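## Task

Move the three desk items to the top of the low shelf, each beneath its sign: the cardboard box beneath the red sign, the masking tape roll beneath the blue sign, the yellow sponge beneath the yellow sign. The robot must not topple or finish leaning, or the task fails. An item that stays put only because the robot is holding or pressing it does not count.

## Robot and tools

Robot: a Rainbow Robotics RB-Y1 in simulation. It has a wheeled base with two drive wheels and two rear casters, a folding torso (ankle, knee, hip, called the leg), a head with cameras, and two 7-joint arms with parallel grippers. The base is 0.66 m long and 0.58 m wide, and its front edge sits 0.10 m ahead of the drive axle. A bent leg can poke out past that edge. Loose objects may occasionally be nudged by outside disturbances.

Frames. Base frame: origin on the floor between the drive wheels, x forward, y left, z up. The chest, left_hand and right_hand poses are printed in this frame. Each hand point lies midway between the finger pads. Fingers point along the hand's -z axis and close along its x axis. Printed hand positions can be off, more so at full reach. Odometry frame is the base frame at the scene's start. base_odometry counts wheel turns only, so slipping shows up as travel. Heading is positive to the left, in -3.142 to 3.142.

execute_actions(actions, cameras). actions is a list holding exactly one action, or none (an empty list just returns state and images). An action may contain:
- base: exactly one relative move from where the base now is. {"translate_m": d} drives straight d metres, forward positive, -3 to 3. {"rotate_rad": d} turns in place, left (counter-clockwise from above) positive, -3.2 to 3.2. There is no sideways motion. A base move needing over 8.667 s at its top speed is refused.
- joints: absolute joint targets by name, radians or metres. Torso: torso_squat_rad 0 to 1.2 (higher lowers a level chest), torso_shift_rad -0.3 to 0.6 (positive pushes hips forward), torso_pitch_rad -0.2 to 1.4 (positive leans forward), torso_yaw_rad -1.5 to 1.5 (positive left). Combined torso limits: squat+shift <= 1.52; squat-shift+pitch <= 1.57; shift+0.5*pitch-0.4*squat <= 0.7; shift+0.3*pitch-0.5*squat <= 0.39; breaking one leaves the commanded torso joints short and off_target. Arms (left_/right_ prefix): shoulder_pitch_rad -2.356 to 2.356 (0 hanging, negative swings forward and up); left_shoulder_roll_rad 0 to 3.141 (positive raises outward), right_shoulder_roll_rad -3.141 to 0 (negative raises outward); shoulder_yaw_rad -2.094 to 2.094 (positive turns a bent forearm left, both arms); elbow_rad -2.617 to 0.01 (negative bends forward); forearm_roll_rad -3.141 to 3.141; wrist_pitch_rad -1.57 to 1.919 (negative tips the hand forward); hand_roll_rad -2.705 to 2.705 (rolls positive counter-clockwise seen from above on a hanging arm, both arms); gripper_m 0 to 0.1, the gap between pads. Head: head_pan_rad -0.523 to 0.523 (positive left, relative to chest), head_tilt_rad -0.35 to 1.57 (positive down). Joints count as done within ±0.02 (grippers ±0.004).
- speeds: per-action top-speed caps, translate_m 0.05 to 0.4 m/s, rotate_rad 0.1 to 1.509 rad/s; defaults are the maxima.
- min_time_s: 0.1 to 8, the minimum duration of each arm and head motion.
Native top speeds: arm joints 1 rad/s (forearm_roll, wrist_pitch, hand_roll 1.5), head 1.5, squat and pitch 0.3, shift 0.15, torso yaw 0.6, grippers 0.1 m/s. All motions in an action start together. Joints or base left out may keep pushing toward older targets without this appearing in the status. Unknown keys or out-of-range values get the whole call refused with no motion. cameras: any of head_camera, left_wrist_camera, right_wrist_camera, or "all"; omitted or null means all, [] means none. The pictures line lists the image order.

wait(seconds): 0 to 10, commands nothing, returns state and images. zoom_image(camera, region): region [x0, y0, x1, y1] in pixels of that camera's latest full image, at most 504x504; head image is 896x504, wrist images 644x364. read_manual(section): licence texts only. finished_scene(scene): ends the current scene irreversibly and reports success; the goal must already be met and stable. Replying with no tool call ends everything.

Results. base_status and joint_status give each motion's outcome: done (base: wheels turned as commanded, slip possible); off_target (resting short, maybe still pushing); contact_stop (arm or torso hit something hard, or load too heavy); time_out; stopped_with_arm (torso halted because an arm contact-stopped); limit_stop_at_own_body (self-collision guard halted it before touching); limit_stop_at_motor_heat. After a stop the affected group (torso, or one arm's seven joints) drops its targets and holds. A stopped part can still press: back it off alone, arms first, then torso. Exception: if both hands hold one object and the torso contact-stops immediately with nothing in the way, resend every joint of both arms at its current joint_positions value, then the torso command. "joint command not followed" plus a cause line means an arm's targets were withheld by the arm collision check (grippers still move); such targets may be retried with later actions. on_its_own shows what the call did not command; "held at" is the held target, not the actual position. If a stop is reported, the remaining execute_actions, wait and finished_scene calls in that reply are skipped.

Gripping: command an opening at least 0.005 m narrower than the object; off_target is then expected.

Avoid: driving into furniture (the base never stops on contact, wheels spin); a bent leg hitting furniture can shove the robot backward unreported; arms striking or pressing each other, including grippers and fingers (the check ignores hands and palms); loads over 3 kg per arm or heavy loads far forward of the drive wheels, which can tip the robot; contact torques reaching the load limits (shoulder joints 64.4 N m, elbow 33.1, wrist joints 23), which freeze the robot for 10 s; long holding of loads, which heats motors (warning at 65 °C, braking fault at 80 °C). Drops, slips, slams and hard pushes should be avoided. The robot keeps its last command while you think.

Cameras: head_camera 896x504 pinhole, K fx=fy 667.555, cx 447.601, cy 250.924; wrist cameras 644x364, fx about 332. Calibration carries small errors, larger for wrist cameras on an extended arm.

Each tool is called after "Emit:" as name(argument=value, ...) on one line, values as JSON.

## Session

Emit:
execute_actions(actions=[{"joints":{"head_tilt_rad":0.22}}], cameras=["head_camera"])

Scene clock: 0.70 s.
base_odometry: x=+0.000 y=+0.000 heading=+0.000 (m, m, rad; odometry frame)
base_status: not commanded
joint_positions: torso_squat_rad=+0.350 torso_shift_rad=+0.000 torso_pitch_rad=-0.001 torso_yaw_rad=+0.000 left_shoulder_pitch_rad=+0.015 left_shoulder_roll_rad=+0.012 left_shoulder_yaw_rad=-0.036 left_elbow_rad=-0.287 left_forearm_roll_rad=+0.013 left_wrist_pitch_rad=-0.025 left_hand_roll_rad=-0.037 left_gripper_m=+0.100 right_shoulder_pitch_rad=-0.005 right_shoulder_roll_rad=-0.032 right_shoulder_yaw_rad=-0.036 right_elbow_rad=-0.144 right_forearm_roll_rad=+0.020 right_wrist_pitch_rad=+0.050 right_hand_roll_rad=-0.020 right_gripper_m=+0.100 head_pan_rad=+0.001 head_tilt_rad=+0.220
joint_status: all done
chest: x=-0.2286 y=+0.0005 z=+1.2476 quat_wxyz=(+1.000, +0.000, +0.000, +0.000) (m; base frame)
left_hand: x=-0.0943 y=+0.2248 z=+0.5758 quat_wxyz=(+0.988, +0.005, -0.149, -0.028) (m; base frame)
right_hand: x=-0.1657 y=-0.2466 z=+0.5653 quat_wxyz=(+0.998, -0.018, -0.050, -0.016) (m; base frame)
pictures: head_camera
camera_calibration (this result's frames):
head_camera: T_world_to_cam=[[-0.0419236, -0.997253, 0.0610581, -0.0976852], [-0.211922, -0.0508455, -0.975963, 1.42324], [0.976387, -0.0538555, -0.209208, 0.453327], [0, 0, 0, 1]] pos_world=[-0.145101, -0.000637372, 1.48983]
Images, in order (width x height): head_camera 896x504.

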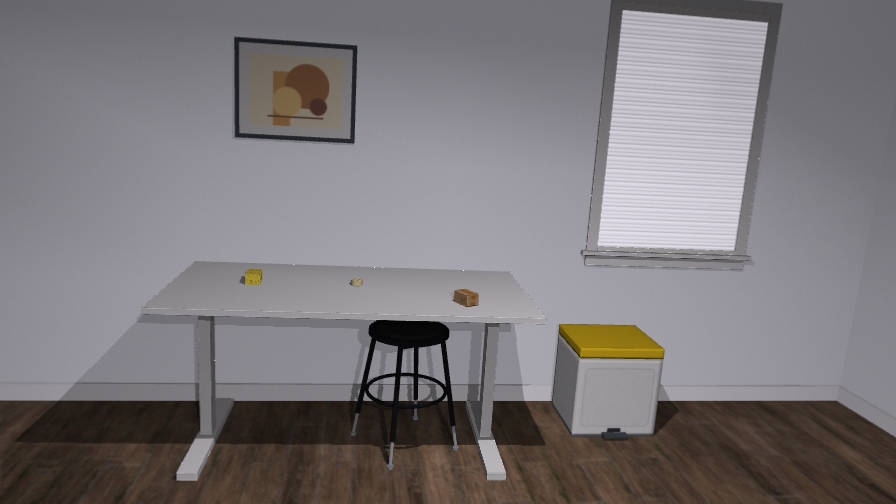

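Emit:
execute_actions(actions=[{"base":{"translate_m":1.5},"joints":{"head_tilt_rad":0.4,"torso_squat_rad":0.2,"torso_shift_rad":0.1,"torso_pitch_rad":0.4,"left_shoulder_pitch_rad":-0.5,"left_shoulder_roll_rad":0.245,"left_shoulder_yaw_rad":0.3,"left_elbow_rad":-2.1,"left_forearm_roll_rad":0,"left_wrist_pitch_rad":1.85,"left_hand_roll_rad":1.57,"right_shoulder_pitch_rad":-0.5,"right_shoulder_roll_rad":-0.245,"right_shoulder_yaw_rad":-0.3,"right_elbow_rad":-2.1,"right_forearm_roll_rad":0,"right_wrist_pitch_rad":1.85,"right_hand_roll_rad":0}}], cameras=["head_camera"])

Scene clock: 7.37 s.
base_odometry: x=+1.500 y=+0.000 heading=+0.000 (m, m, rad; odometry frame)
base_status: done
joint_positions: torso_squat_rad=+0.200 torso_shift_rad=+0.100 torso_pitch_rad=+0.400 torso_yaw_rad=+0.000 left_shoulder_pitch_rad=-0.500 left_shoulder_roll_rad=+0.245 left_shoulder_yaw_rad=+0.300 left_elbow_rad=-2.100 left_forearm_roll_rad=+0.000 left_wrist_pitch_rad=+1.850 left_hand_roll_rad=+1.570 left_gripper_m=+0.100 right_shoulder_pitch_rad=-0.500 right_shoulder_roll_rad=-0.245 right_shoulder_yaw_rad=-0.300 right_elbow_rad=-2.100 right_forearm_roll_rad=+0.000 right_wrist_pitch_rad=+1.850 right_hand_roll_rad=+0.000 right_gripper_m=+0.100 head_pan_rad=+0.001 head_tilt_rad=+0.400
joint_status: all done
chest: x=-0.0391 y=+0.0005 z=+1.2481 quat_wxyz=(+0.980, +0.000, +0.199, +0.000) (m; base frame)
left_hand: x=+0.3531 y=+0.3420 z=+0.9785 quat_wxyz=(+0.649, -0.056, -0.204, +0.731) (m; base frame)
right_hand: x=+0.3536 y=-0.3408 z=+0.9790 quat_wxyz=(+0.976, -0.105, -0.184, -0.058) (m; base frame)
pictures: head_camera
camera_calibration (this result's frames):
head_camera: T_world_to_cam=[[-0.00173668, -0.997234, 0.0743108, -0.10633], [-0.712669, -0.0508948, -0.699652, 1.09252], [0.701499, -0.054174, -0.710609, 0.918927], [0, 0, 0, 1]] pos_world=[0.133794, -0.00065063, 1.42528]
Images, in order (width x height): head_camera 896x504.

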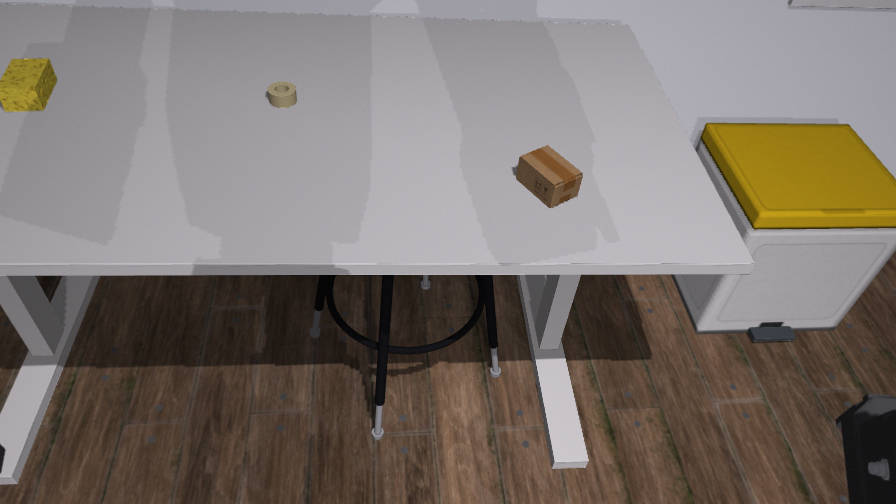

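Emit:
execute_actions(actions=[{"base":{"translate_m":0.68},"joints":{"torso_shift_rad":0.06,"right_shoulder_pitch_rad":-0.65,"right_shoulder_roll_rad":-0.02,"right_shoulder_yaw_rad":-0.25,"right_elbow_rad":-1.62,"right_hand_roll_rad":-1.0}}], cameras=["right_wrist_camera"])

Scene clock: 10.97 s.
base_odometry: x=+2.180 y=+0.000 heading=+0.000 (m, m, rad; odometry frame)
base_status: done
joint_positions: torso_squat_rad=+0.200 torso_shift_rad=+0.060 torso_pitch_rad=+0.400 torso_yaw_rad=+0.000 left_shoulder_pitch_rad=-0.500 left_shoulder_roll_rad=+0.245 left_shoulder_yaw_rad=+0.300 left_elbow_rad=-2.100 left_forearm_roll_rad=+0.000 left_wrist_pitch_rad=+1.850 left_hand_roll_rad=+1.570 left_gripper_m=+0.100 right_shoulder_pitch_rad=-0.650 right_shoulder_roll_rad=-0.020 right_shoulder_yaw_rad=-0.250 right_elbow_rad=-1.620 right_forearm_roll_rad=+0.000 right_wrist_pitch_rad=+1.850 right_hand_roll_rad=-1.000 right_gripper_m=+0.100 head_pan_rad=+0.001 head_tilt_rad=+0.400
joint_status: all done
chest: x=-0.0664 y=+0.0005 z=+1.2503 quat_wxyz=(+0.980, +0.000, +0.199, +0.000) (m; base frame)
left_hand: x=+0.3257 y=+0.3421 z=+0.9807 quat_wxyz=(+0.649, -0.056, -0.204, +0.731) (m; base frame)
right_hand: x=+0.3037 y=-0.2054 z=+0.8662 quat_wxyz=(+0.870, +0.019, +0.022, -0.492) (m; base frame)
pictures: right_wrist_camera
camera_calibration (this result's frames):
right_wrist_camera: T_world_to_cam=[[-0.497261, 0.864608, 0.0720117, 0.265823], [0.708444, 0.356726, 0.608978, -0.636566], [0.500838, 0.353837, -0.789912, 0.692316], [0, 0, 0, 1]] pos_world=[0.236416, -0.24772, 0.91538]
Images, in order (width x height): right_wrist_camera 644x364.

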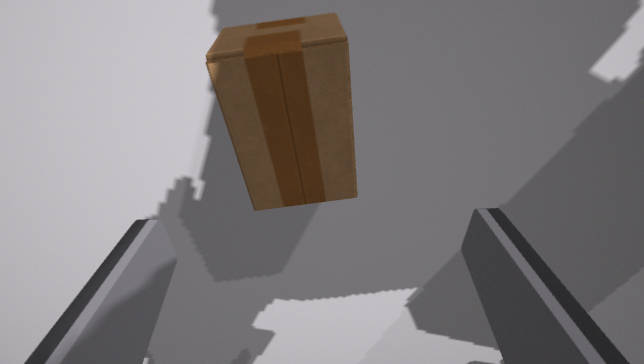

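Emit:
execute_actions(actions=[{"joints":{"torso_squat_rad":0.4,"torso_shift_rad":0.076,"right_shoulder_yaw_rad":-0.27,"right_hand_roll_rad":-0.88}}], cameras=["right_wrist_camera"])

Emit:
execute_actions(actions=[{"joints":{"torso_squat_rad":0.58,"torso_shift_rad":0.084}}], cameras=["right_wrist_camera"])

Emit:
execute_actions(actions=[{"joints":{"right_gripper_m":0.045}}], cameras=["right_wrist_camera"])

Scene clock: 12.70 s.
base_odometry: x=+2.180 y=+0.000 heading=+0.000 (m, m, rad; odometry frame)
base_status: not commanded
joint_positions: torso_squat_rad=+0.400 torso_shift_rad=+0.076 torso_pitch_rad=+0.400 torso_yaw_rad=+0.000 left_shoulder_pitch_rad=-0.500 left_shoulder_roll_rad=+0.245 left_shoulder_yaw_rad=+0.300 left_elbow_rad=-2.100 left_forearm_roll_rad=+0.000 left_wrist_pitch_rad=+1.850 left_hand_roll_rad=+1.570 left_gripper_m=+0.100 right_shoulder_pitch_rad=-0.650 right_shoulder_roll_rad=-0.020 right_shoulder_yaw_rad=-0.270 right_elbow_rad=-1.620 right_forearm_roll_rad=+0.000 right_wrist_pitch_rad=+1.850 right_hand_roll_rad=-0.880 right_gripper_m=+0.100 head_pan_rad=+0.001 head_tilt_rad=+0.400
joint_status: all done
chest: x=-0.0586 y=+0.0005 z=+1.2084 quat_wxyz=(+0.980, +0.000, +0.199, +0.000) (m; base frame)
left_hand: x=+0.3335 y=+0.3421 z=+0.9388 quat_wxyz=(+0.649, -0.056, -0.204, +0.731) (m; base frame)
right_hand: x=+0.3114 y=-0.2099 z=+0.8241 quat_wxyz=(+0.894, +0.022, +0.021, -0.448) (m; base frame)
pictures: right_wrist_camera
camera_calibration (this result's frames):
right_wrist_camera: T_world_to_cam=[[-0.582133, 0.809708, 0.074122, 0.289758], [0.665562, 0.422159, 0.615474, -0.592959], [0.467063, 0.407621, -0.784664, 0.674288], [0, 0, 0, 1]] pos_world=[0.248394, -0.25915, 0.872563]
Images, in order (width x height): right_wrist_camera 644x364.

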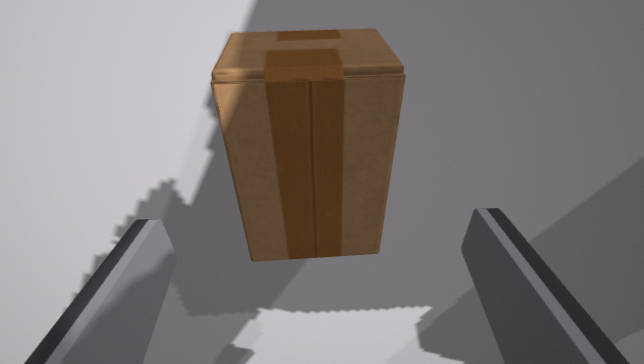

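Scene clock: 14.10 s.
base_odometry: x=+2.180 y=+0.000 heading=+0.000 (m, m, rad; odometry frame)
base_status: not commanded
joint_positions: torso_squat_rad=+0.580 torso_shift_rad=+0.084 torso_pitch_rad=+0.400 torso_yaw_rad=+0.000 left_shoulder_pitch_rad=-0.500 left_shoulder_roll_rad=+0.245 left_shoulder_yaw_rad=+0.300 left_elbow_rad=-2.100 left_forearm_roll_rad=+0.000 left_wrist_pitch_rad=+1.850 left_hand_roll_rad=+1.570 left_gripper_m=+0.100 right_shoulder_pitch_rad=-0.650 right_shoulder_roll_rad=-0.020 right_shoulder_yaw_rad=-0.270 right_elbow_rad=-1.620 right_forearm_roll_rad=+0.000 right_wrist_pitch_rad=+1.850 right_hand_roll_rad=-0.880 right_gripper_m=+0.100 head_pan_rad=+0.001 head_tilt_rad=+0.400
joint_status: all done
chest: x=-0.0585 y=+0.0005 z=+1.1490 quat_wxyz=(+0.980, +0.000, +0.199, +0.000) (m; base frame)
left_hand: x=+0.3337 y=+0.3420 z=+0.8794 quat_wxyz=(+0.649, -0.056, -0.204, +0.731) (m; base frame)
right_hand: x=+0.3115 y=-0.2100 z=+0.7647 quat_wxyz=(+0.894, +0.022, +0.021, -0.448) (m; base frame)
pictures: right_wrist_camera
camera_calibration (this result's frames):
right_wrist_camera: T_world_to_cam=[[-0.582128, 0.80971, 0.0741342, 0.294268], [0.665578, 0.422158, 0.615458, -0.556475], [0.467046, 0.407618, -0.784675, 0.627601], [0, 0, 0, 1]] pos_world=[0.24856, -0.259173, 0.813135]
Images, in order (width x height): right_wrist_camera 644x364.

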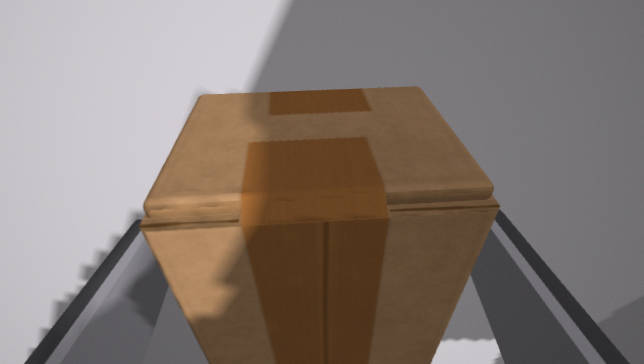

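Scene clock: 15.13 s.
base_odometry: x=+2.180 y=+0.000 heading=+0.000 (m, m, rad; odometry frame)
base_status: not commanded
joint_positions: torso_squat_rad=+0.580 torso_shift_rad=+0.084 torso_pitch_rad=+0.400 torso_yaw_rad=+0.000 left_shoulder_pitch_rad=-0.500 left_shoulder_roll_rad=+0.245 left_shoulder_yaw_rad=+0.300 left_elbow_rad=-2.100 left_forearm_roll_rad=+0.000 left_wrist_pitch_rad=+1.850 left_hand_roll_rad=+1.570 left_gripper_m=+0.100 right_shoulder_pitch_rad=-0.650 right_shoulder_roll_rad=-0.020 right_shoulder_yaw_rad=-0.270 right_elbow_rad=-1.620 right_forearm_roll_rad=+0.000 right_wrist_pitch_rad=+1.850 right_hand_roll_rad=-0.880 right_gripper_m=+0.061 head_pan_rad=+0.001 head_tilt_rad=+0.400
joint_status: right_gripper_m off_target (ended at +0.061, target +0.045)
chest: x=-0.0585 y=+0.0005 z=+1.1490 quat_wxyz=(+0.980, +0.000, +0.199, +0.000) (m; base frame)
left_hand: x=+0.3337 y=+0.3421 z=+0.8794 quat_wxyz=(+0.649, -0.056, -0.204, +0.731) (m; base frame)
right_hand: x=+0.3115 y=-0.2100 z=+0.7647 quat_wxyz=(+0.894, +0.022, +0.021, -0.448) (m; base frame)
pictures: right_wrist_camera
camera_calibration (this result's frames):
right_wrist_camera: T_world_to_cam=[[-0.582128, 0.809712, 0.0741186, 0.294284], [0.665564, 0.422157, 0.615474, -0.556489], [0.467066, 0.407615, -0.784665, 0.627589], [0, 0, 0, 1]] pos_world=[0.248564, -0.259174, 0.813139]
Images, in order (width x height): right_wrist_camera 644x364.

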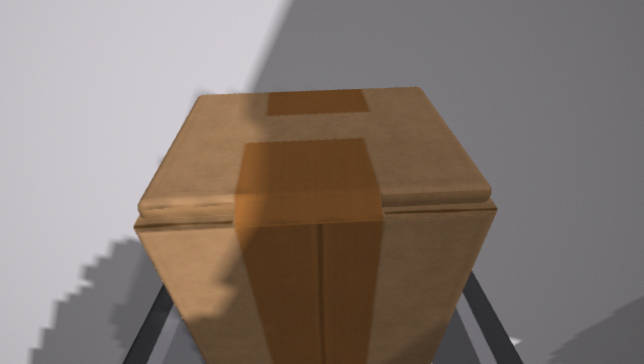

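Emit:
execute_actions(actions=[{"joints":{"torso_squat_rad":0.3,"left_shoulder_pitch_rad":-1.13,"left_shoulder_roll_rad":0.215,"left_shoulder_yaw_rad":0.4,"left_elbow_rad":-1.45,"left_wrist_pitch_rad":1.8}}], cameras=[])

Emit:
execute_actions(actions=[{"joints":{"torso_shift_rad":0.12,"torso_pitch_rad":0.7,"right_shoulder_pitch_rad":-1.1,"right_shoulder_yaw_rad":-0.1,"right_shoulder_roll_rad":-0.2,"right_elbow_rad":-1.9,"right_wrist_pitch_rad":1.9},"min_time_s":1}], cameras=["left_wrist_camera"])

Scene clock: 17.07 s.
base_odometry: x=+2.180 y=+0.000 heading=+0.000 (m, m, rad; odometry frame)
base_status: not commanded
joint_positions: torso_squat_rad=+0.300 torso_shift_rad=+0.084 torso_pitch_rad=+0.400 torso_yaw_rad=+0.000 left_shoulder_pitch_rad=-1.130 left_shoulder_roll_rad=+0.215 left_shoulder_yaw_rad=+0.400 left_elbow_rad=-1.450 left_forearm_roll_rad=+0.000 left_wrist_pitch_rad=+1.800 left_hand_roll_rad=+1.570 left_gripper_m=+0.100 right_shoulder_pitch_rad=-0.650 right_shoulder_roll_rad=-0.020 right_shoulder_yaw_rad=-0.270 right_elbow_rad=-1.620 right_forearm_roll_rad=+0.000 right_wrist_pitch_rad=+1.850 right_hand_roll_rad=-0.880 right_gripper_m=+0.061 head_pan_rad=+0.001 head_tilt_rad=+0.400
joint_status: all done
chest: x=-0.0515 y=+0.0005 z=+1.2319 quat_wxyz=(+0.980, +0.000, +0.199, +0.000) (m; base frame)
left_hand: x=+0.4940 y=+0.2485 z=+1.0180 quat_wxyz=(+0.666, -0.137, -0.118, +0.724) (m; base frame)
right_hand: x=+0.3185 y=-0.2100 z=+0.8475 quat_wxyz=(+0.894, +0.022, +0.022, -0.448) (m; base frame)
pictures: none
No camera images: the call's "cameras" was empty. Leave "cameras" out to get every camera's image.

Scene clock: 18.90 s.
base_odometry: x=+2.180 y=+0.000 heading=+0.000 (m, m, rad; odometry frame)
base_status: not commanded
joint_positions: torso_squat_rad=+0.300 torso_shift_rad=+0.120 torso_pitch_rad=+0.700 torso_yaw_rad=+0.000 left_shoulder_pitch_rad=-1.130 left_shoulder_roll_rad=+0.215 left_shoulder_yaw_rad=+0.400 left_elbow_rad=-1.450 left_forearm_roll_rad=+0.000 left_wrist_pitch_rad=+1.800 left_hand_roll_rad=+1.570 left_gripper_m=+0.100 right_shoulder_pitch_rad=-1.100 right_shoulder_roll_rad=-0.200 right_shoulder_yaw_rad=-0.100 right_elbow_rad=-1.900 right_forearm_roll_rad=+0.000 right_wrist_pitch_rad=+1.900 right_hand_roll_rad=-0.880 right_gripper_m=+0.061 head_pan_rad=+0.001 head_tilt_rad=+0.400
joint_status: all done
chest: x=+0.0513 y=+0.0005 z=+1.1811 quat_wxyz=(+0.939, +0.000, +0.343, +0.000) (m; base frame)
left_hand: x=+0.5092 y=+0.2484 z=+0.8155 quat_wxyz=(+0.676, -0.027, -0.017, +0.736) (m; base frame)
right_hand: x=+0.5284 y=-0.1666 z=+0.9233 quat_wxyz=(+0.927, +0.056, -0.180, -0.324) (m; base frame)
pictures: left_wrist_camera
camera_calibration (this result's frames):
left_wrist_camera: T_world_to_cam=[[-0.051636, 0.998477, -0.019442, -0.197537], [0.694812, 0.0499021, 0.717458, -0.920749], [0.717335, 0.0235381, -0.696331, 0.282701], [0, 0, 0, 1]] pos_world=[0.426756, 0.23653, 0.853612]
Images, in order (width x height): left_wrist_camera 644x364.

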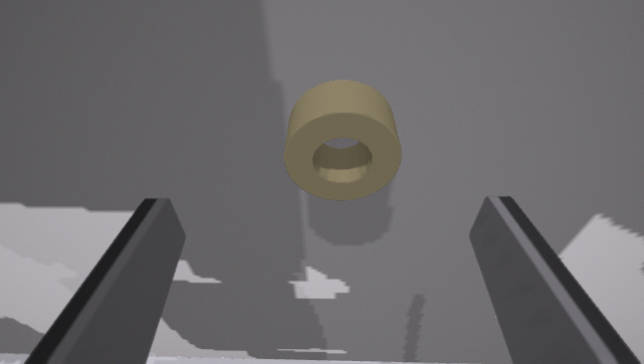

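Emit:
execute_actions(actions=[{"joints":{"left_shoulder_roll_rad":0.228,"torso_squat_rad":0.505,"torso_shift_rad":0.147}}], cameras=["left_wrist_camera"])

Emit:
execute_actions(actions=[{"joints":{"left_gripper_m":0.035}}], cameras=["left_wrist_camera"])

Emit:
execute_actions(actions=[{"joints":{"torso_squat_rad":0.3,"torso_pitch_rad":0.55}}], cameras=["left_wrist_camera"])

Emit:
execute_actions(actions=[{"base":{"translate_m":-1.0},"joints":{"torso_pitch_rad":0.4,"head_tilt_rad":-0.2,"head_pan_rad":0.5,"left_shoulder_pitch_rad":-0.5,"left_shoulder_roll_rad":0.245,"left_shoulder_yaw_rad":0.3,"left_elbow_rad":-2.1,"left_wrist_pitch_rad":1.85,"right_shoulder_pitch_rad":-0.5,"right_shoulder_roll_rad":-0.245,"right_shoulder_yaw_rad":-0.3,"right_elbow_rad":-2.1,"right_wrist_pitch_rad":1.85},"min_time_s":2.5}], cameras=[])

Emit:
execute_actions(actions=[{"base":{"rotate_rad":1.6}}], cameras=["head_camera"])

Emit:
execute_actions(actions=[{"base":{"rotate_rad":1.6},"joints":{"head_pan_rad":0}}], cameras=["head_camera"])

Emit:
execute_actions(actions=[{"joints":{"head_pan_rad":0.52,"torso_yaw_rad":0.5}}], cameras=["head_camera"])

Scene clock: 20.80 s.
base_odometry: x=+2.180 y=+0.000 heading=+0.000 (m, m, rad; odometry frame)
base_status: not commanded
joint_positions: torso_squat_rad=+0.505 torso_shift_rad=+0.147 torso_pitch_rad=+0.700 torso_yaw_rad=+0.000 left_shoulder_pitch_rad=-1.130 left_shoulder_roll_rad=+0.228 left_shoulder_yaw_rad=+0.400 left_elbow_rad=-1.450 left_forearm_roll_rad=+0.000 left_wrist_pitch_rad=+1.800 left_hand_roll_rad=+1.570 left_gripper_m=+0.100 right_shoulder_pitch_rad=-1.100 right_shoulder_roll_rad=-0.200 right_shoulder_yaw_rad=-0.100 right_elbow_rad=-1.900 right_forearm_roll_rad=+0.000 right_wrist_pitch_rad=+1.900 right_hand_roll_rad=-0.880 right_gripper_m=+0.061 head_pan_rad=+0.001 head_tilt_rad=+0.400
joint_status: all done
chest: x=+0.0610 y=+0.0004 z=+1.1232 quat_wxyz=(+0.939, +0.000, +0.343, +0.000) (m; base frame)
left_hand: x=+0.5204 y=+0.2552 z=+0.7596 quat_wxyz=(+0.674, -0.025, -0.023, +0.738) (m; base frame)
right_hand: x=+0.5381 y=-0.1667 z=+0.8654 quat_wxyz=(+0.927, +0.056, -0.180, -0.324) (m; base frame)
pictures: left_wrist_camera
camera_calibration (this result's frames):
left_wrist_camera: T_world_to_cam=[[-0.0565089, 0.998366, -0.00846559, -0.210563], [0.691699, 0.0452628, 0.720766, -0.888479], [0.719972, 0.034874, -0.693127, 0.228846], [0, 0, 0, 1]] pos_world=[0.437899, 0.242453, 0.797223]
Images, in order (width x height): left_wrist_camera 644x364.

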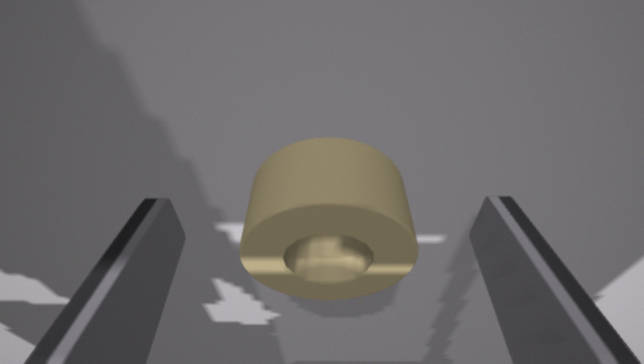

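Scene clock: 21.93 s.
base_odometry: x=+2.180 y=+0.000 heading=+0.000 (m, m, rad; odometry frame)
base_status: not commanded
joint_positions: torso_squat_rad=+0.505 torso_shift_rad=+0.147 torso_pitch_rad=+0.700 torso_yaw_rad=+0.000 left_shoulder_pitch_rad=-1.130 left_shoulder_roll_rad=+0.228 left_shoulder_yaw_rad=+0.400 left_elbow_rad=-1.450 left_forearm_roll_rad=+0.000 left_wrist_pitch_rad=+1.800 left_hand_roll_rad=+1.570 left_gripper_m=+0.049 right_shoulder_pitch_rad=-1.100 right_shoulder_roll_rad=-0.200 right_shoulder_yaw_rad=-0.100 right_elbow_rad=-1.900 right_forearm_roll_rad=+0.000 right_wrist_pitch_rad=+1.900 right_hand_roll_rad=-0.880 right_gripper_m=+0.061 head_pan_rad=+0.001 head_tilt_rad=+0.400
joint_status: left_gripper_m off_target (ended at +0.049, target +0.035)
chest: x=+0.0610 y=+0.0004 z=+1.1232 quat_wxyz=(+0.939, +0.000, +0.343, +0.000) (m; base frame)
left_hand: x=+0.5204 y=+0.2552 z=+0.7596 quat_wxyz=(+0.674, -0.025, -0.023, +0.738) (m; base frame)
right_hand: x=+0.5381 y=-0.1667 z=+0.8654 quat_wxyz=(+0.927, +0.056, -0.180, -0.324) (m; base frame)
pictures: left_wrist_camera
camera_calibration (this result's frames):
left_wrist_camera: T_world_to_cam=[[-0.0565099, 0.998366, -0.00846506, -0.210563], [0.691699, 0.0452631, 0.720766, -0.88848], [0.719972, 0.0348752, -0.693126, 0.228846], [0, 0, 0, 1]] pos_world=[0.437899, 0.242453, 0.797223]
Images, in order (width x height): left_wrist_camera 644x364.

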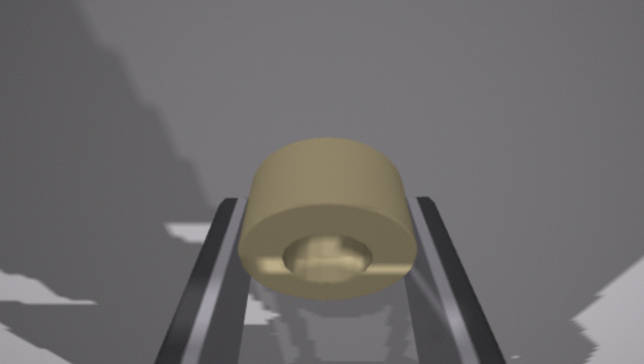

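Scene clock: 23.40 s.
base_odometry: x=+2.180 y=+0.000 heading=+0.000 (m, m, rad; odometry frame)
base_status: not commanded
joint_positions: torso_squat_rad=+0.300 torso_shift_rad=+0.147 torso_pitch_rad=+0.550 torso_yaw_rad=+0.000 left_shoulder_pitch_rad=-1.130 left_shoulder_roll_rad=+0.228 left_shoulder_yaw_rad=+0.400 left_elbow_rad=-1.450 left_forearm_roll_rad=+0.000 left_wrist_pitch_rad=+1.800 left_hand_roll_rad=+1.570 left_gripper_m=+0.049 right_shoulder_pitch_rad=-1.100 right_shoulder_roll_rad=-0.200 right_shoulder_yaw_rad=-0.100 right_elbow_rad=-1.900 right_forearm_roll_rad=+0.000 right_wrist_pitch_rad=+1.900 right_hand_roll_rad=-0.880 right_gripper_m=+0.061 head_pan_rad=+0.001 head_tilt_rad=+0.400
joint_status: all done
chest: x=+0.0315 y=+0.0005 z=+1.2059 quat_wxyz=(+0.962, +0.000, +0.271, +0.000) (m; base frame)
left_hand: x=+0.5401 y=+0.2552 z=+0.9151 quat_wxyz=(+0.670, -0.080, -0.073, +0.734) (m; base frame)
right_hand: x=+0.5418 y=-0.1666 z=+1.0223 quat_wxyz=(+0.911, +0.080, -0.249, -0.319) (m; base frame)
pictures: left_wrist_camera
camera_calibration (this result's frames):
left_wrist_camera: T_world_to_cam=[[-0.0546613, 0.998363, -0.016828, -0.201533], [0.576141, 0.0453, 0.816094, -1.03898], [0.81552, 0.0349134, -0.577675, 0.165138], [0, 0, 0, 1]] pos_world=[0.452907, 0.242504, 0.939905]
Images, in order (width x height): left_wrist_camera 644x364.

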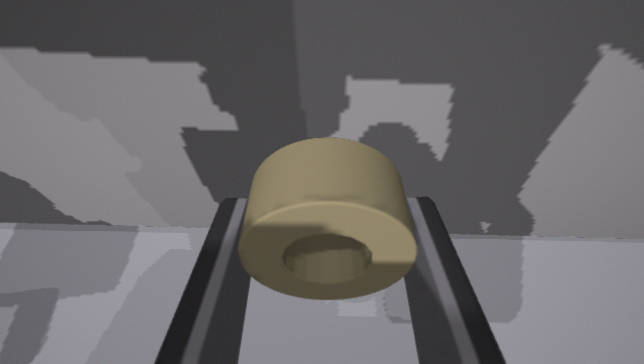

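Scene clock: 27.57 s.
base_odometry: x=+1.180 y=+0.000 heading=+0.000 (m, m, rad; odometry frame)
base_status: done
joint_positions: torso_squat_rad=+0.300 torso_shift_rad=+0.147 torso_pitch_rad=+0.400 torso_yaw_rad=+0.000 left_shoulder_pitch_rad=-0.500 left_shoulder_roll_rad=+0.245 left_shoulder_yaw_rad=+0.300 left_elbow_rad=-2.100 left_forearm_roll_rad=+0.000 left_wrist_pitch_rad=+1.850 left_hand_roll_rad=+1.570 left_gripper_m=+0.049 right_shoulder_pitch_rad=-0.500 right_shoulder_roll_rad=-0.245 right_shoulder_yaw_rad=-0.300 right_elbow_rad=-2.100 right_forearm_roll_rad=+0.000 right_wrist_pitch_rad=+1.850 right_hand_roll_rad=-0.880 right_gripper_m=+0.061 head_pan_rad=+0.500 head_tilt_rad=-0.200
joint_status: all done
chest: x=-0.0097 y=+0.0005 z=+1.2271 quat_wxyz=(+0.980, +0.000, +0.199, +0.000) (m; base frame)
left_hand: x=+0.3825 y=+0.3421 z=+0.9575 quat_wxyz=(+0.649, -0.056, -0.204, +0.731) (m; base frame)
right_hand: x=+0.3829 y=-0.3408 z=+0.9578 quat_wxyz=(+0.858, -0.017, -0.211, -0.468) (m; base frame)
pictures: none
No camera images: the call's "cameras" was empty. Leave "cameras" out to get every camera's image.

Scene clock: 31.47 s.
base_odometry: x=+1.180 y=+0.000 heading=+1.600 (m, m, rad; odometry frame)
base_status: done
joint_positions: torso_squat_rad=+0.300 torso_shift_rad=+0.147 torso_pitch_rad=+0.400 torso_yaw_rad=+0.000 left_shoulder_pitch_rad=-0.500 left_shoulder_roll_rad=+0.245 left_shoulder_yaw_rad=+0.300 left_elbow_rad=-2.100 left_forearm_roll_rad=+0.000 left_wrist_pitch_rad=+1.850 left_hand_roll_rad=+1.570 left_gripper_m=+0.049 right_shoulder_pitch_rad=-0.500 right_shoulder_roll_rad=-0.245 right_shoulder_yaw_rad=-0.300 right_elbow_rad=-2.100 right_forearm_roll_rad=+0.000 right_wrist_pitch_rad=+1.850 right_hand_roll_rad=-0.880 right_gripper_m=+0.061 head_pan_rad=+0.500 head_tilt_rad=-0.200
joint_status: not commanded
chest: x=-0.0097 y=+0.0005 z=+1.2270 quat_wxyz=(+0.980, +0.000, +0.199, +0.000) (m; base frame)
left_hand: x=+0.3826 y=+0.3421 z=+0.9575 quat_wxyz=(+0.649, -0.056, -0.204, +0.731) (m; base frame)
right_hand: x=+0.3829 y=-0.3409 z=+0.9578 quat_wxyz=(+0.858, -0.017, -0.211, -0.468) (m; base frame)
pictures: head_camera
camera_calibration (this result's frames):
head_camera: T_world_to_cam=[[0.404041, -0.905576, -0.129165, 0.144731], [-0.194104, 0.0531113, -0.979542, 1.44541], [0.89391, 0.420847, -0.154317, 0.0856125], [0, 0, 0, 1]] pos_world=[0.145552, 0.0182677, 1.44774]
Images, in order (width x height): head_camera 896x504.

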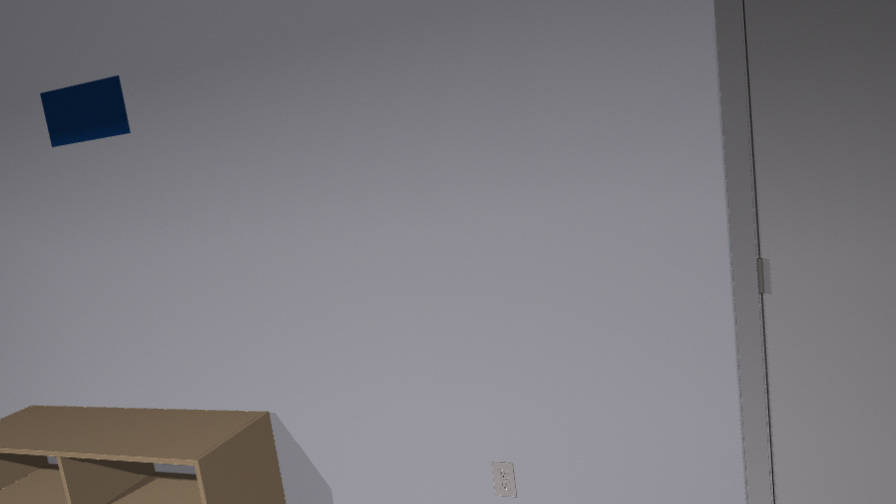

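Scene clock: 35.37 s.
base_odometry: x=+1.180 y=+0.000 heading=-3.084 (m, m, rad; odometry frame)
base_status: done
joint_positions: torso_squat_rad=+0.300 torso_shift_rad=+0.147 torso_pitch_rad=+0.400 torso_yaw_rad=+0.000 left_shoulder_pitch_rad=-0.500 left_shoulder_roll_rad=+0.245 left_shoulder_yaw_rad=+0.300 left_elbow_rad=-2.100 left_forearm_roll_rad=+0.000 left_wrist_pitch_rad=+1.850 left_hand_roll_rad=+1.570 left_gripper_m=+0.049 right_shoulder_pitch_rad=-0.500 right_shoulder_roll_rad=-0.245 right_shoulder_yaw_rad=-0.300 right_elbow_rad=-2.100 right_forearm_roll_rad=+0.000 right_wrist_pitch_rad=+1.850 right_hand_roll_rad=-0.880 right_gripper_m=+0.061 head_pan_rad=+0.000 head_tilt_rad=-0.200
joint_status: all done
chest: x=-0.0097 y=+0.0005 z=+1.2270 quat_wxyz=(+0.980, +0.000, +0.199, +0.000) (m; base frame)
left_hand: x=+0.3826 y=+0.3421 z=+0.9575 quat_wxyz=(+0.649, -0.056, -0.204, +0.731) (m; base frame)
right_hand: x=+0.3829 y=-0.3409 z=+0.9578 quat_wxyz=(+0.858, -0.017, -0.211, -0.468) (m; base frame)
pictures: head_camera
camera_calibration (this result's frames):
head_camera: T_world_to_cam=[[-0.0434083, -0.997254, 0.0599948, -0.0809641], [-0.193097, -0.0505443, -0.979877, 1.44586], [0.980219, -0.0541196, -0.190373, 0.128864], [0, 0, 0, 1]] pos_world=[0.14936, -0.000687933, 1.44615]
Images, in order (width x height): head_camera 896x504.

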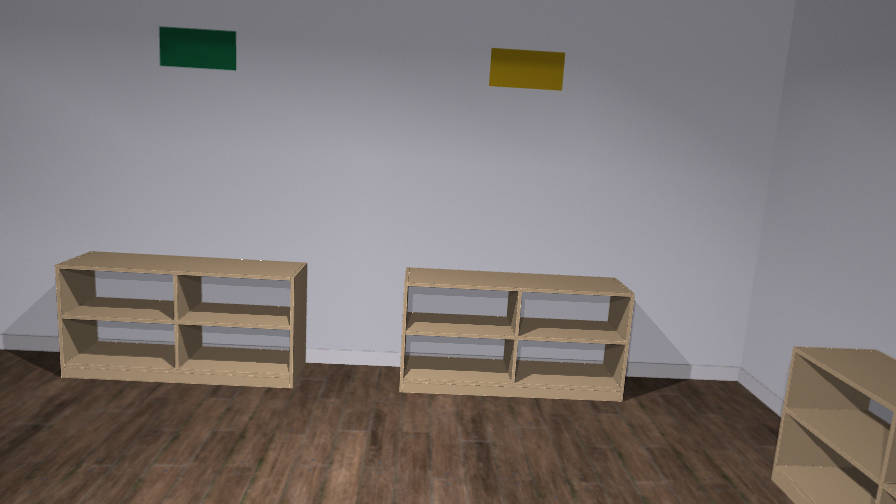

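Scene clock: 37.00 s.
base_odometry: x=+1.180 y=+0.000 heading=-3.084 (m, m, rad; odometry frame)
base_status: not commanded
joint_positions: torso_squat_rad=+0.300 torso_shift_rad=+0.147 torso_pitch_rad=+0.400 torso_yaw_rad=+0.500 left_shoulder_pitch_rad=-0.500 left_shoulder_roll_rad=+0.245 left_shoulder_yaw_rad=+0.300 left_elbow_rad=-2.100 left_forearm_roll_rad=+0.000 left_wrist_pitch_rad=+1.850 left_hand_roll_rad=+1.570 left_gripper_m=+0.049 right_shoulder_pitch_rad=-0.500 right_shoulder_roll_rad=-0.245 right_shoulder_yaw_rad=-0.300 right_elbow_rad=-2.100 right_forearm_roll_rad=+0.000 right_wrist_pitch_rad=+1.850 right_hand_roll_rad=-0.880 right_gripper_m=+0.061 head_pan_rad=+0.520 head_tilt_rad=-0.200
joint_status: all done
chest: x=-0.0097 y=+0.0005 z=+1.2270 quat_wxyz=(+0.950, +0.049, +0.193, +0.243) (m; base frame)
left_hand: x=+0.1792 y=+0.5237 z=+1.0433 quat_wxyz=(+0.467, +0.055, -0.281, +0.836) (m; base frame)
right_hand: x=+0.4809 y=-0.0758 z=+0.9162 quat_wxyz=(+0.940, +0.114, -0.163, -0.278) (m; base frame)
pictures: head_camera
camera_calibration (this result's frames):
head_camera: T_world_to_cam=[[0.766778, -0.576288, -0.282741, 0.336119], [-0.243395, 0.146557, -0.958791, 1.41945], [0.593978, 0.803998, -0.0278889, -0.0724118], [0, 0, 0, 1]] pos_world=[0.130769, 0.0438904, 1.45397]
Images, in order (width x height): head_camera 896x504.

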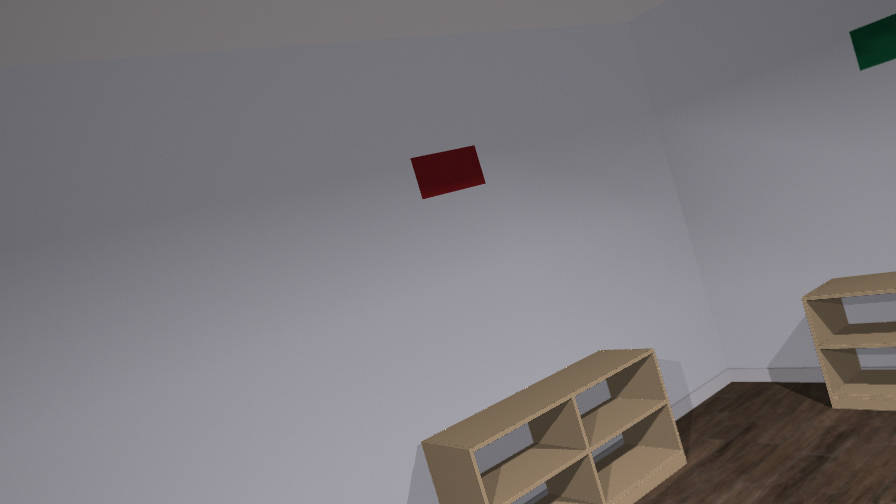

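Emit:
execute_actions(actions=[{"base":{"rotate_rad":0.54},"joints":{"head_pan_rad":0,"torso_yaw_rad":0,"head_tilt_rad":0.15,"torso_squat_rad":0.56,"torso_shift_rad":0.12}}], cameras=[])

Emit:
execute_actions(actions=[{"base":{"translate_m":2.3},"joints":{"right_shoulder_pitch_rad":-0.65,"right_shoulder_roll_rad":-0.02,"right_shoulder_yaw_rad":-0.27,"right_elbow_rad":-1.62},"min_time_s":2}], cameras=[])

Emit:
execute_actions(actions=[{"base":{"rotate_rad":1.03}}], cameras=["head_camera"])

Scene clock: 39.67 s.
base_odometry: x=+1.180 y=+0.000 heading=-2.545 (m, m, rad; odometry frame)
base_status: done
joint_positions: torso_squat_rad=+0.560 torso_shift_rad=+0.120 torso_pitch_rad=+0.400 torso_yaw_rad=+0.000 left_shoulder_pitch_rad=-0.500 left_shoulder_roll_rad=+0.245 left_shoulder_yaw_rad=+0.300 left_elbow_rad=-2.100 left_forearm_roll_rad=+0.000 left_wrist_pitch_rad=+1.850 left_hand_roll_rad=+1.570 left_gripper_m=+0.049 right_shoulder_pitch_rad=-0.500 right_shoulder_roll_rad=-0.245 right_shoulder_yaw_rad=-0.300 right_elbow_rad=-2.100 right_forearm_roll_rad=+0.000 right_wrist_pitch_rad=+1.850 right_hand_roll_rad=-0.880 right_gripper_m=+0.061 head_pan_rad=+0.000 head_tilt_rad=+0.150
joint_status: all done
chest: x=-0.0366 y=+0.0005 z=+1.1543 quat_wxyz=(+0.980, +0.000, +0.199, +0.000) (m; base frame)
left_hand: x=+0.3557 y=+0.3419 z=+0.8848 quat_wxyz=(+0.649, -0.056, -0.204, +0.731) (m; base frame)
right_hand: x=+0.3558 y=-0.3412 z=+0.8852 quat_wxyz=(+0.858, -0.017, -0.211, -0.468) (m; base frame)
pictures: none
No camera images: the call's "cameras" was empty. Leave "cameras" out to get every camera's image.

Scene clock: 46.77 s.
base_odometry: x=-0.722 y=-1.293 heading=-2.545 (m, m, rad; odometry frame)
base_status: done
joint_positions: torso_squat_rad=+0.560 torso_shift_rad=+0.120 torso_pitch_rad=+0.400 torso_yaw_rad=+0.000 left_shoulder_pitch_rad=-0.500 left_shoulder_roll_rad=+0.245 left_shoulder_yaw_rad=+0.300 left_elbow_rad=-2.100 left_forearm_roll_rad=+0.000 left_wrist_pitch_rad=+1.850 left_hand_roll_rad=+1.570 left_gripper_m=+0.049 right_shoulder_pitch_rad=-0.650 right_shoulder_roll_rad=-0.020 right_shoulder_yaw_rad=-0.270 right_elbow_rad=-1.620 right_forearm_roll_rad=+0.000 right_wrist_pitch_rad=+1.850 right_hand_roll_rad=-0.880 right_gripper_m=+0.061 head_pan_rad=+0.000 head_tilt_rad=+0.150
joint_status: all done
chest: x=-0.0365 y=+0.0005 z=+1.1543 quat_wxyz=(+0.980, +0.000, +0.199, +0.000) (m; base frame)
left_hand: x=+0.3558 y=+0.3419 z=+0.8847 quat_wxyz=(+0.649, -0.056, -0.204, +0.731) (m; base frame)
right_hand: x=+0.3333 y=-0.2105 z=+0.7700 quat_wxyz=(+0.893, +0.022, +0.021, -0.448) (m; base frame)
pictures: none
No camera images: the call's "cameras" was empty. Leave "cameras" out to get every camera's image.

Scene clock: 49.97 s.
base_odometry: x=-0.722 y=-1.293 heading=-1.515 (m, m, rad; odometry frame)
base_status: done
joint_positions: torso_squat_rad=+0.560 torso_shift_rad=+0.120 torso_pitch_rad=+0.400 torso_yaw_rad=+0.000 left_shoulder_pitch_rad=-0.500 left_shoulder_roll_rad=+0.245 left_shoulder_yaw_rad=+0.300 left_elbow_rad=-2.100 left_forearm_roll_rad=+0.000 left_wrist_pitch_rad=+1.850 left_hand_roll_rad=+1.570 left_gripper_m=+0.049 right_shoulder_pitch_rad=-0.650 right_shoulder_roll_rad=-0.020 right_shoulder_yaw_rad=-0.270 right_elbow_rad=-1.620 right_forearm_roll_rad=+0.000 right_wrist_pitch_rad=+1.850 right_hand_roll_rad=-0.880 right_gripper_m=+0.061 head_pan_rad=+0.000 head_tilt_rad=+0.150
joint_status: not commanded
chest: x=-0.0365 y=+0.0005 z=+1.1543 quat_wxyz=(+0.980, +0.000, +0.199, +0.000) (m; base frame)
left_hand: x=+0.3558 y=+0.3419 z=+0.8847 quat_wxyz=(+0.649, -0.056, -0.204, +0.731) (m; base frame)
right_hand: x=+0.3333 y=-0.2105 z=+0.7700 quat_wxyz=(+0.893, +0.022, +0.021, -0.448) (m; base frame)
pictures: head_camera
camera_calibration (this result's frames):
head_camera: T_world_to_cam=[[-0.020791, -0.997212, 0.0716675, -0.0947198], [-0.517517, -0.050598, -0.854175, 1.22221], [0.85542, -0.0548483, -0.515022, 0.580813], [0, 0, 0, 1]] pos_world=[0.133704, -0.000757856, 1.3499]
Images, in order (width x height): head_camera 896x504.

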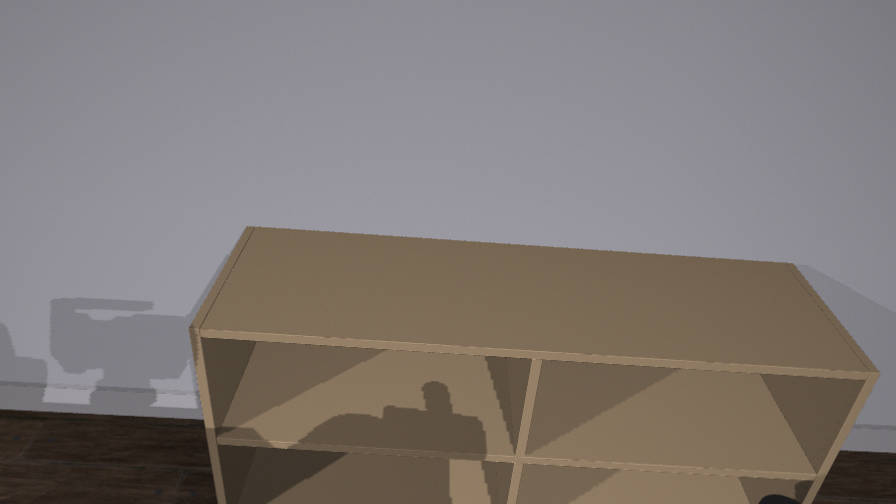

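Emit:
execute_actions(actions=[{"base":{"translate_m":0.86},"joints":{"head_tilt_rad":1.0,"torso_squat_rad":0.72,"torso_shift_rad":0.135}}], cameras=["head_camera","right_wrist_camera"])

Scene clock: 53.53 s.
base_odometry: x=-0.674 y=-2.152 heading=-1.515 (m, m, rad; odometry frame)
base_status: done
joint_positions: torso_squat_rad=+0.720 torso_shift_rad=+0.135 torso_pitch_rad=+0.400 torso_yaw_rad=+0.000 left_shoulder_pitch_rad=-0.500 left_shoulder_roll_rad=+0.245 left_shoulder_yaw_rad=+0.300 left_elbow_rad=-2.100 left_forearm_roll_rad=+0.000 left_wrist_pitch_rad=+1.850 left_hand_roll_rad=+1.570 left_gripper_m=+0.049 right_shoulder_pitch_rad=-0.650 right_shoulder_roll_rad=-0.020 right_shoulder_yaw_rad=-0.270 right_elbow_rad=-1.620 right_forearm_roll_rad=+0.000 right_wrist_pitch_rad=+1.850 right_hand_roll_rad=-0.880 right_gripper_m=+0.061 head_pan_rad=+0.000 head_tilt_rad=+1.000
joint_status: all done
chest: x=-0.0367 y=+0.0004 z=+1.0870 quat_wxyz=(+0.980, +0.000, +0.199, +0.000) (m; base frame)
left_hand: x=+0.3556 y=+0.3418 z=+0.8173 quat_wxyz=(+0.649, -0.056, -0.204, +0.731) (m; base frame)
right_hand: x=+0.3331 y=-0.2105 z=+0.7026 quat_wxyz=(+0.893, +0.022, +0.022, -0.448) (m; base frame)
pictures: head_camera, right_wrist_camera
camera_calibration (this result's frames):
head_camera: T_world_to_cam=[[0.0395914, -0.997207, 0.0633316, -0.0831086], [-0.983305, -0.0501483, -0.174919, 0.335551], [0.177606, -0.055349, -0.982544, 1.17829], [0, 0, 0, 1]] pos_world=[0.123968, -0.000832198, 1.22168]
right_wrist_camera: T_world_to_cam=[[-0.581045, 0.810483, 0.0741873, 0.311652], [0.666335, 0.421394, 0.615163, -0.532623], [0.467317, 0.406871, -0.784902, 0.568941], [0, 0, 0, 1]] pos_world=[0.270113, -0.25963, 0.751092]
Images, in order (width x height): head_camera 896x504, right_wrist_camera 644x364.

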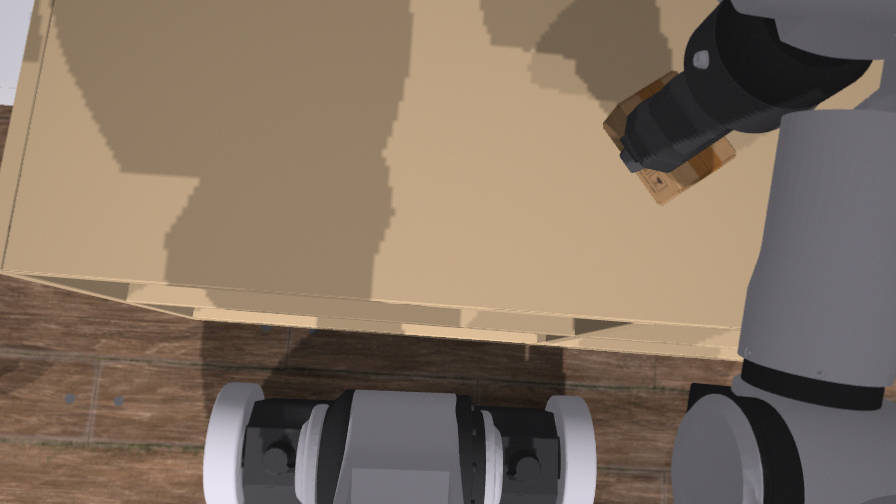

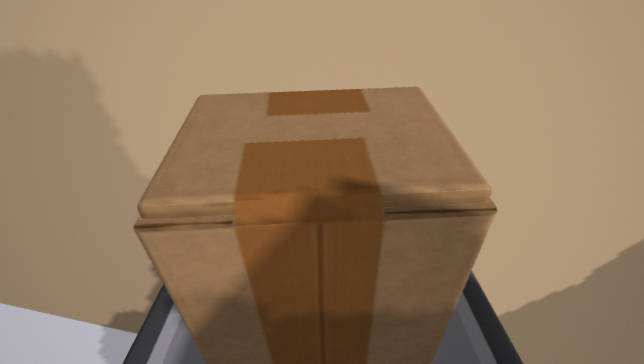

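Emit:
execute_actions(actions=[{"joints":{"torso_squat_rad":0.82,"torso_shift_rad":0.148,"head_pan_rad":-0.3,"head_tilt_rad":0.9}}], cameras=["head_camera","right_wrist_camera"])

Scene clock: 54.80 s.
base_odometry: x=-0.674 y=-2.152 heading=-1.515 (m, m, rad; odometry frame)
base_status: not commanded
joint_positions: torso_squat_rad=+0.820 torso_shift_rad=+0.148 torso_pitch_rad=+0.399 torso_yaw_rad=+0.000 left_shoulder_pitch_rad=-0.500 left_shoulder_roll_rad=+0.245 left_shoulder_yaw_rad=+0.300 left_elbow_rad=-2.100 left_forearm_roll_rad=+0.000 left_wrist_pitch_rad=+1.850 left_hand_roll_rad=+1.570 left_gripper_m=+0.049 right_shoulder_pitch_rad=-0.651 right_shoulder_roll_rad=-0.020 right_shoulder_yaw_rad=-0.270 right_elbow_rad=-1.621 right_forearm_roll_rad=+0.000 right_wrist_pitch_rad=+1.850 right_hand_roll_rad=-0.880 right_gripper_m=+0.061 head_pan_rad=-0.300 head_tilt_rad=+0.900
joint_status: all done
chest: x=-0.0374 y=+0.0005 z=+1.0379 quat_wxyz=(+0.980, +0.000, +0.198, +0.000) (m; base frame)
left_hand: x=+0.3551 y=+0.3418 z=+0.7685 quat_wxyz=(+0.649, -0.056, -0.204, +0.731) (m; base frame)
right_hand: x=+0.3332 y=-0.2105 z=+0.6543 quat_wxyz=(+0.893, +0.022, +0.020, -0.448) (m; base frame)
pictures: head_camera, right_wrist_camera
camera_calibration (this result's frames):
head_camera: T_world_to_cam=[[-0.238584, -0.953975, 0.181686, -0.206733], [-0.942317, 0.18219, -0.280795, 0.452015], [0.23477, -0.238199, -0.942414, 1.07824], [0, 0, 0, 1]] pos_world=[0.123481, -0.0227359, 1.18063]
right_wrist_camera: T_world_to_cam=[[-0.581363, 0.810392, 0.0726713, 0.316301], [0.664808, 0.421625, 0.616654, -0.503394], [0.469092, 0.406813, -0.783873, 0.529733], [0, 0, 0, 1]] pos_world=[0.270053, -0.259586, 0.702677]
Images, in order (width x height): head_camera 896x504, right_wrist_camera 644x364.

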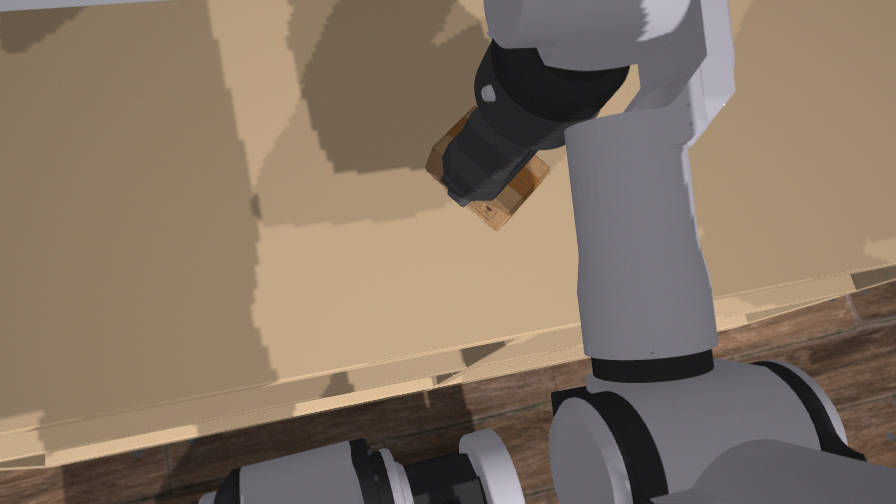

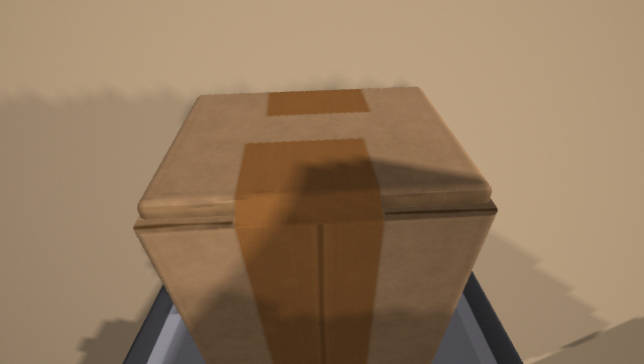

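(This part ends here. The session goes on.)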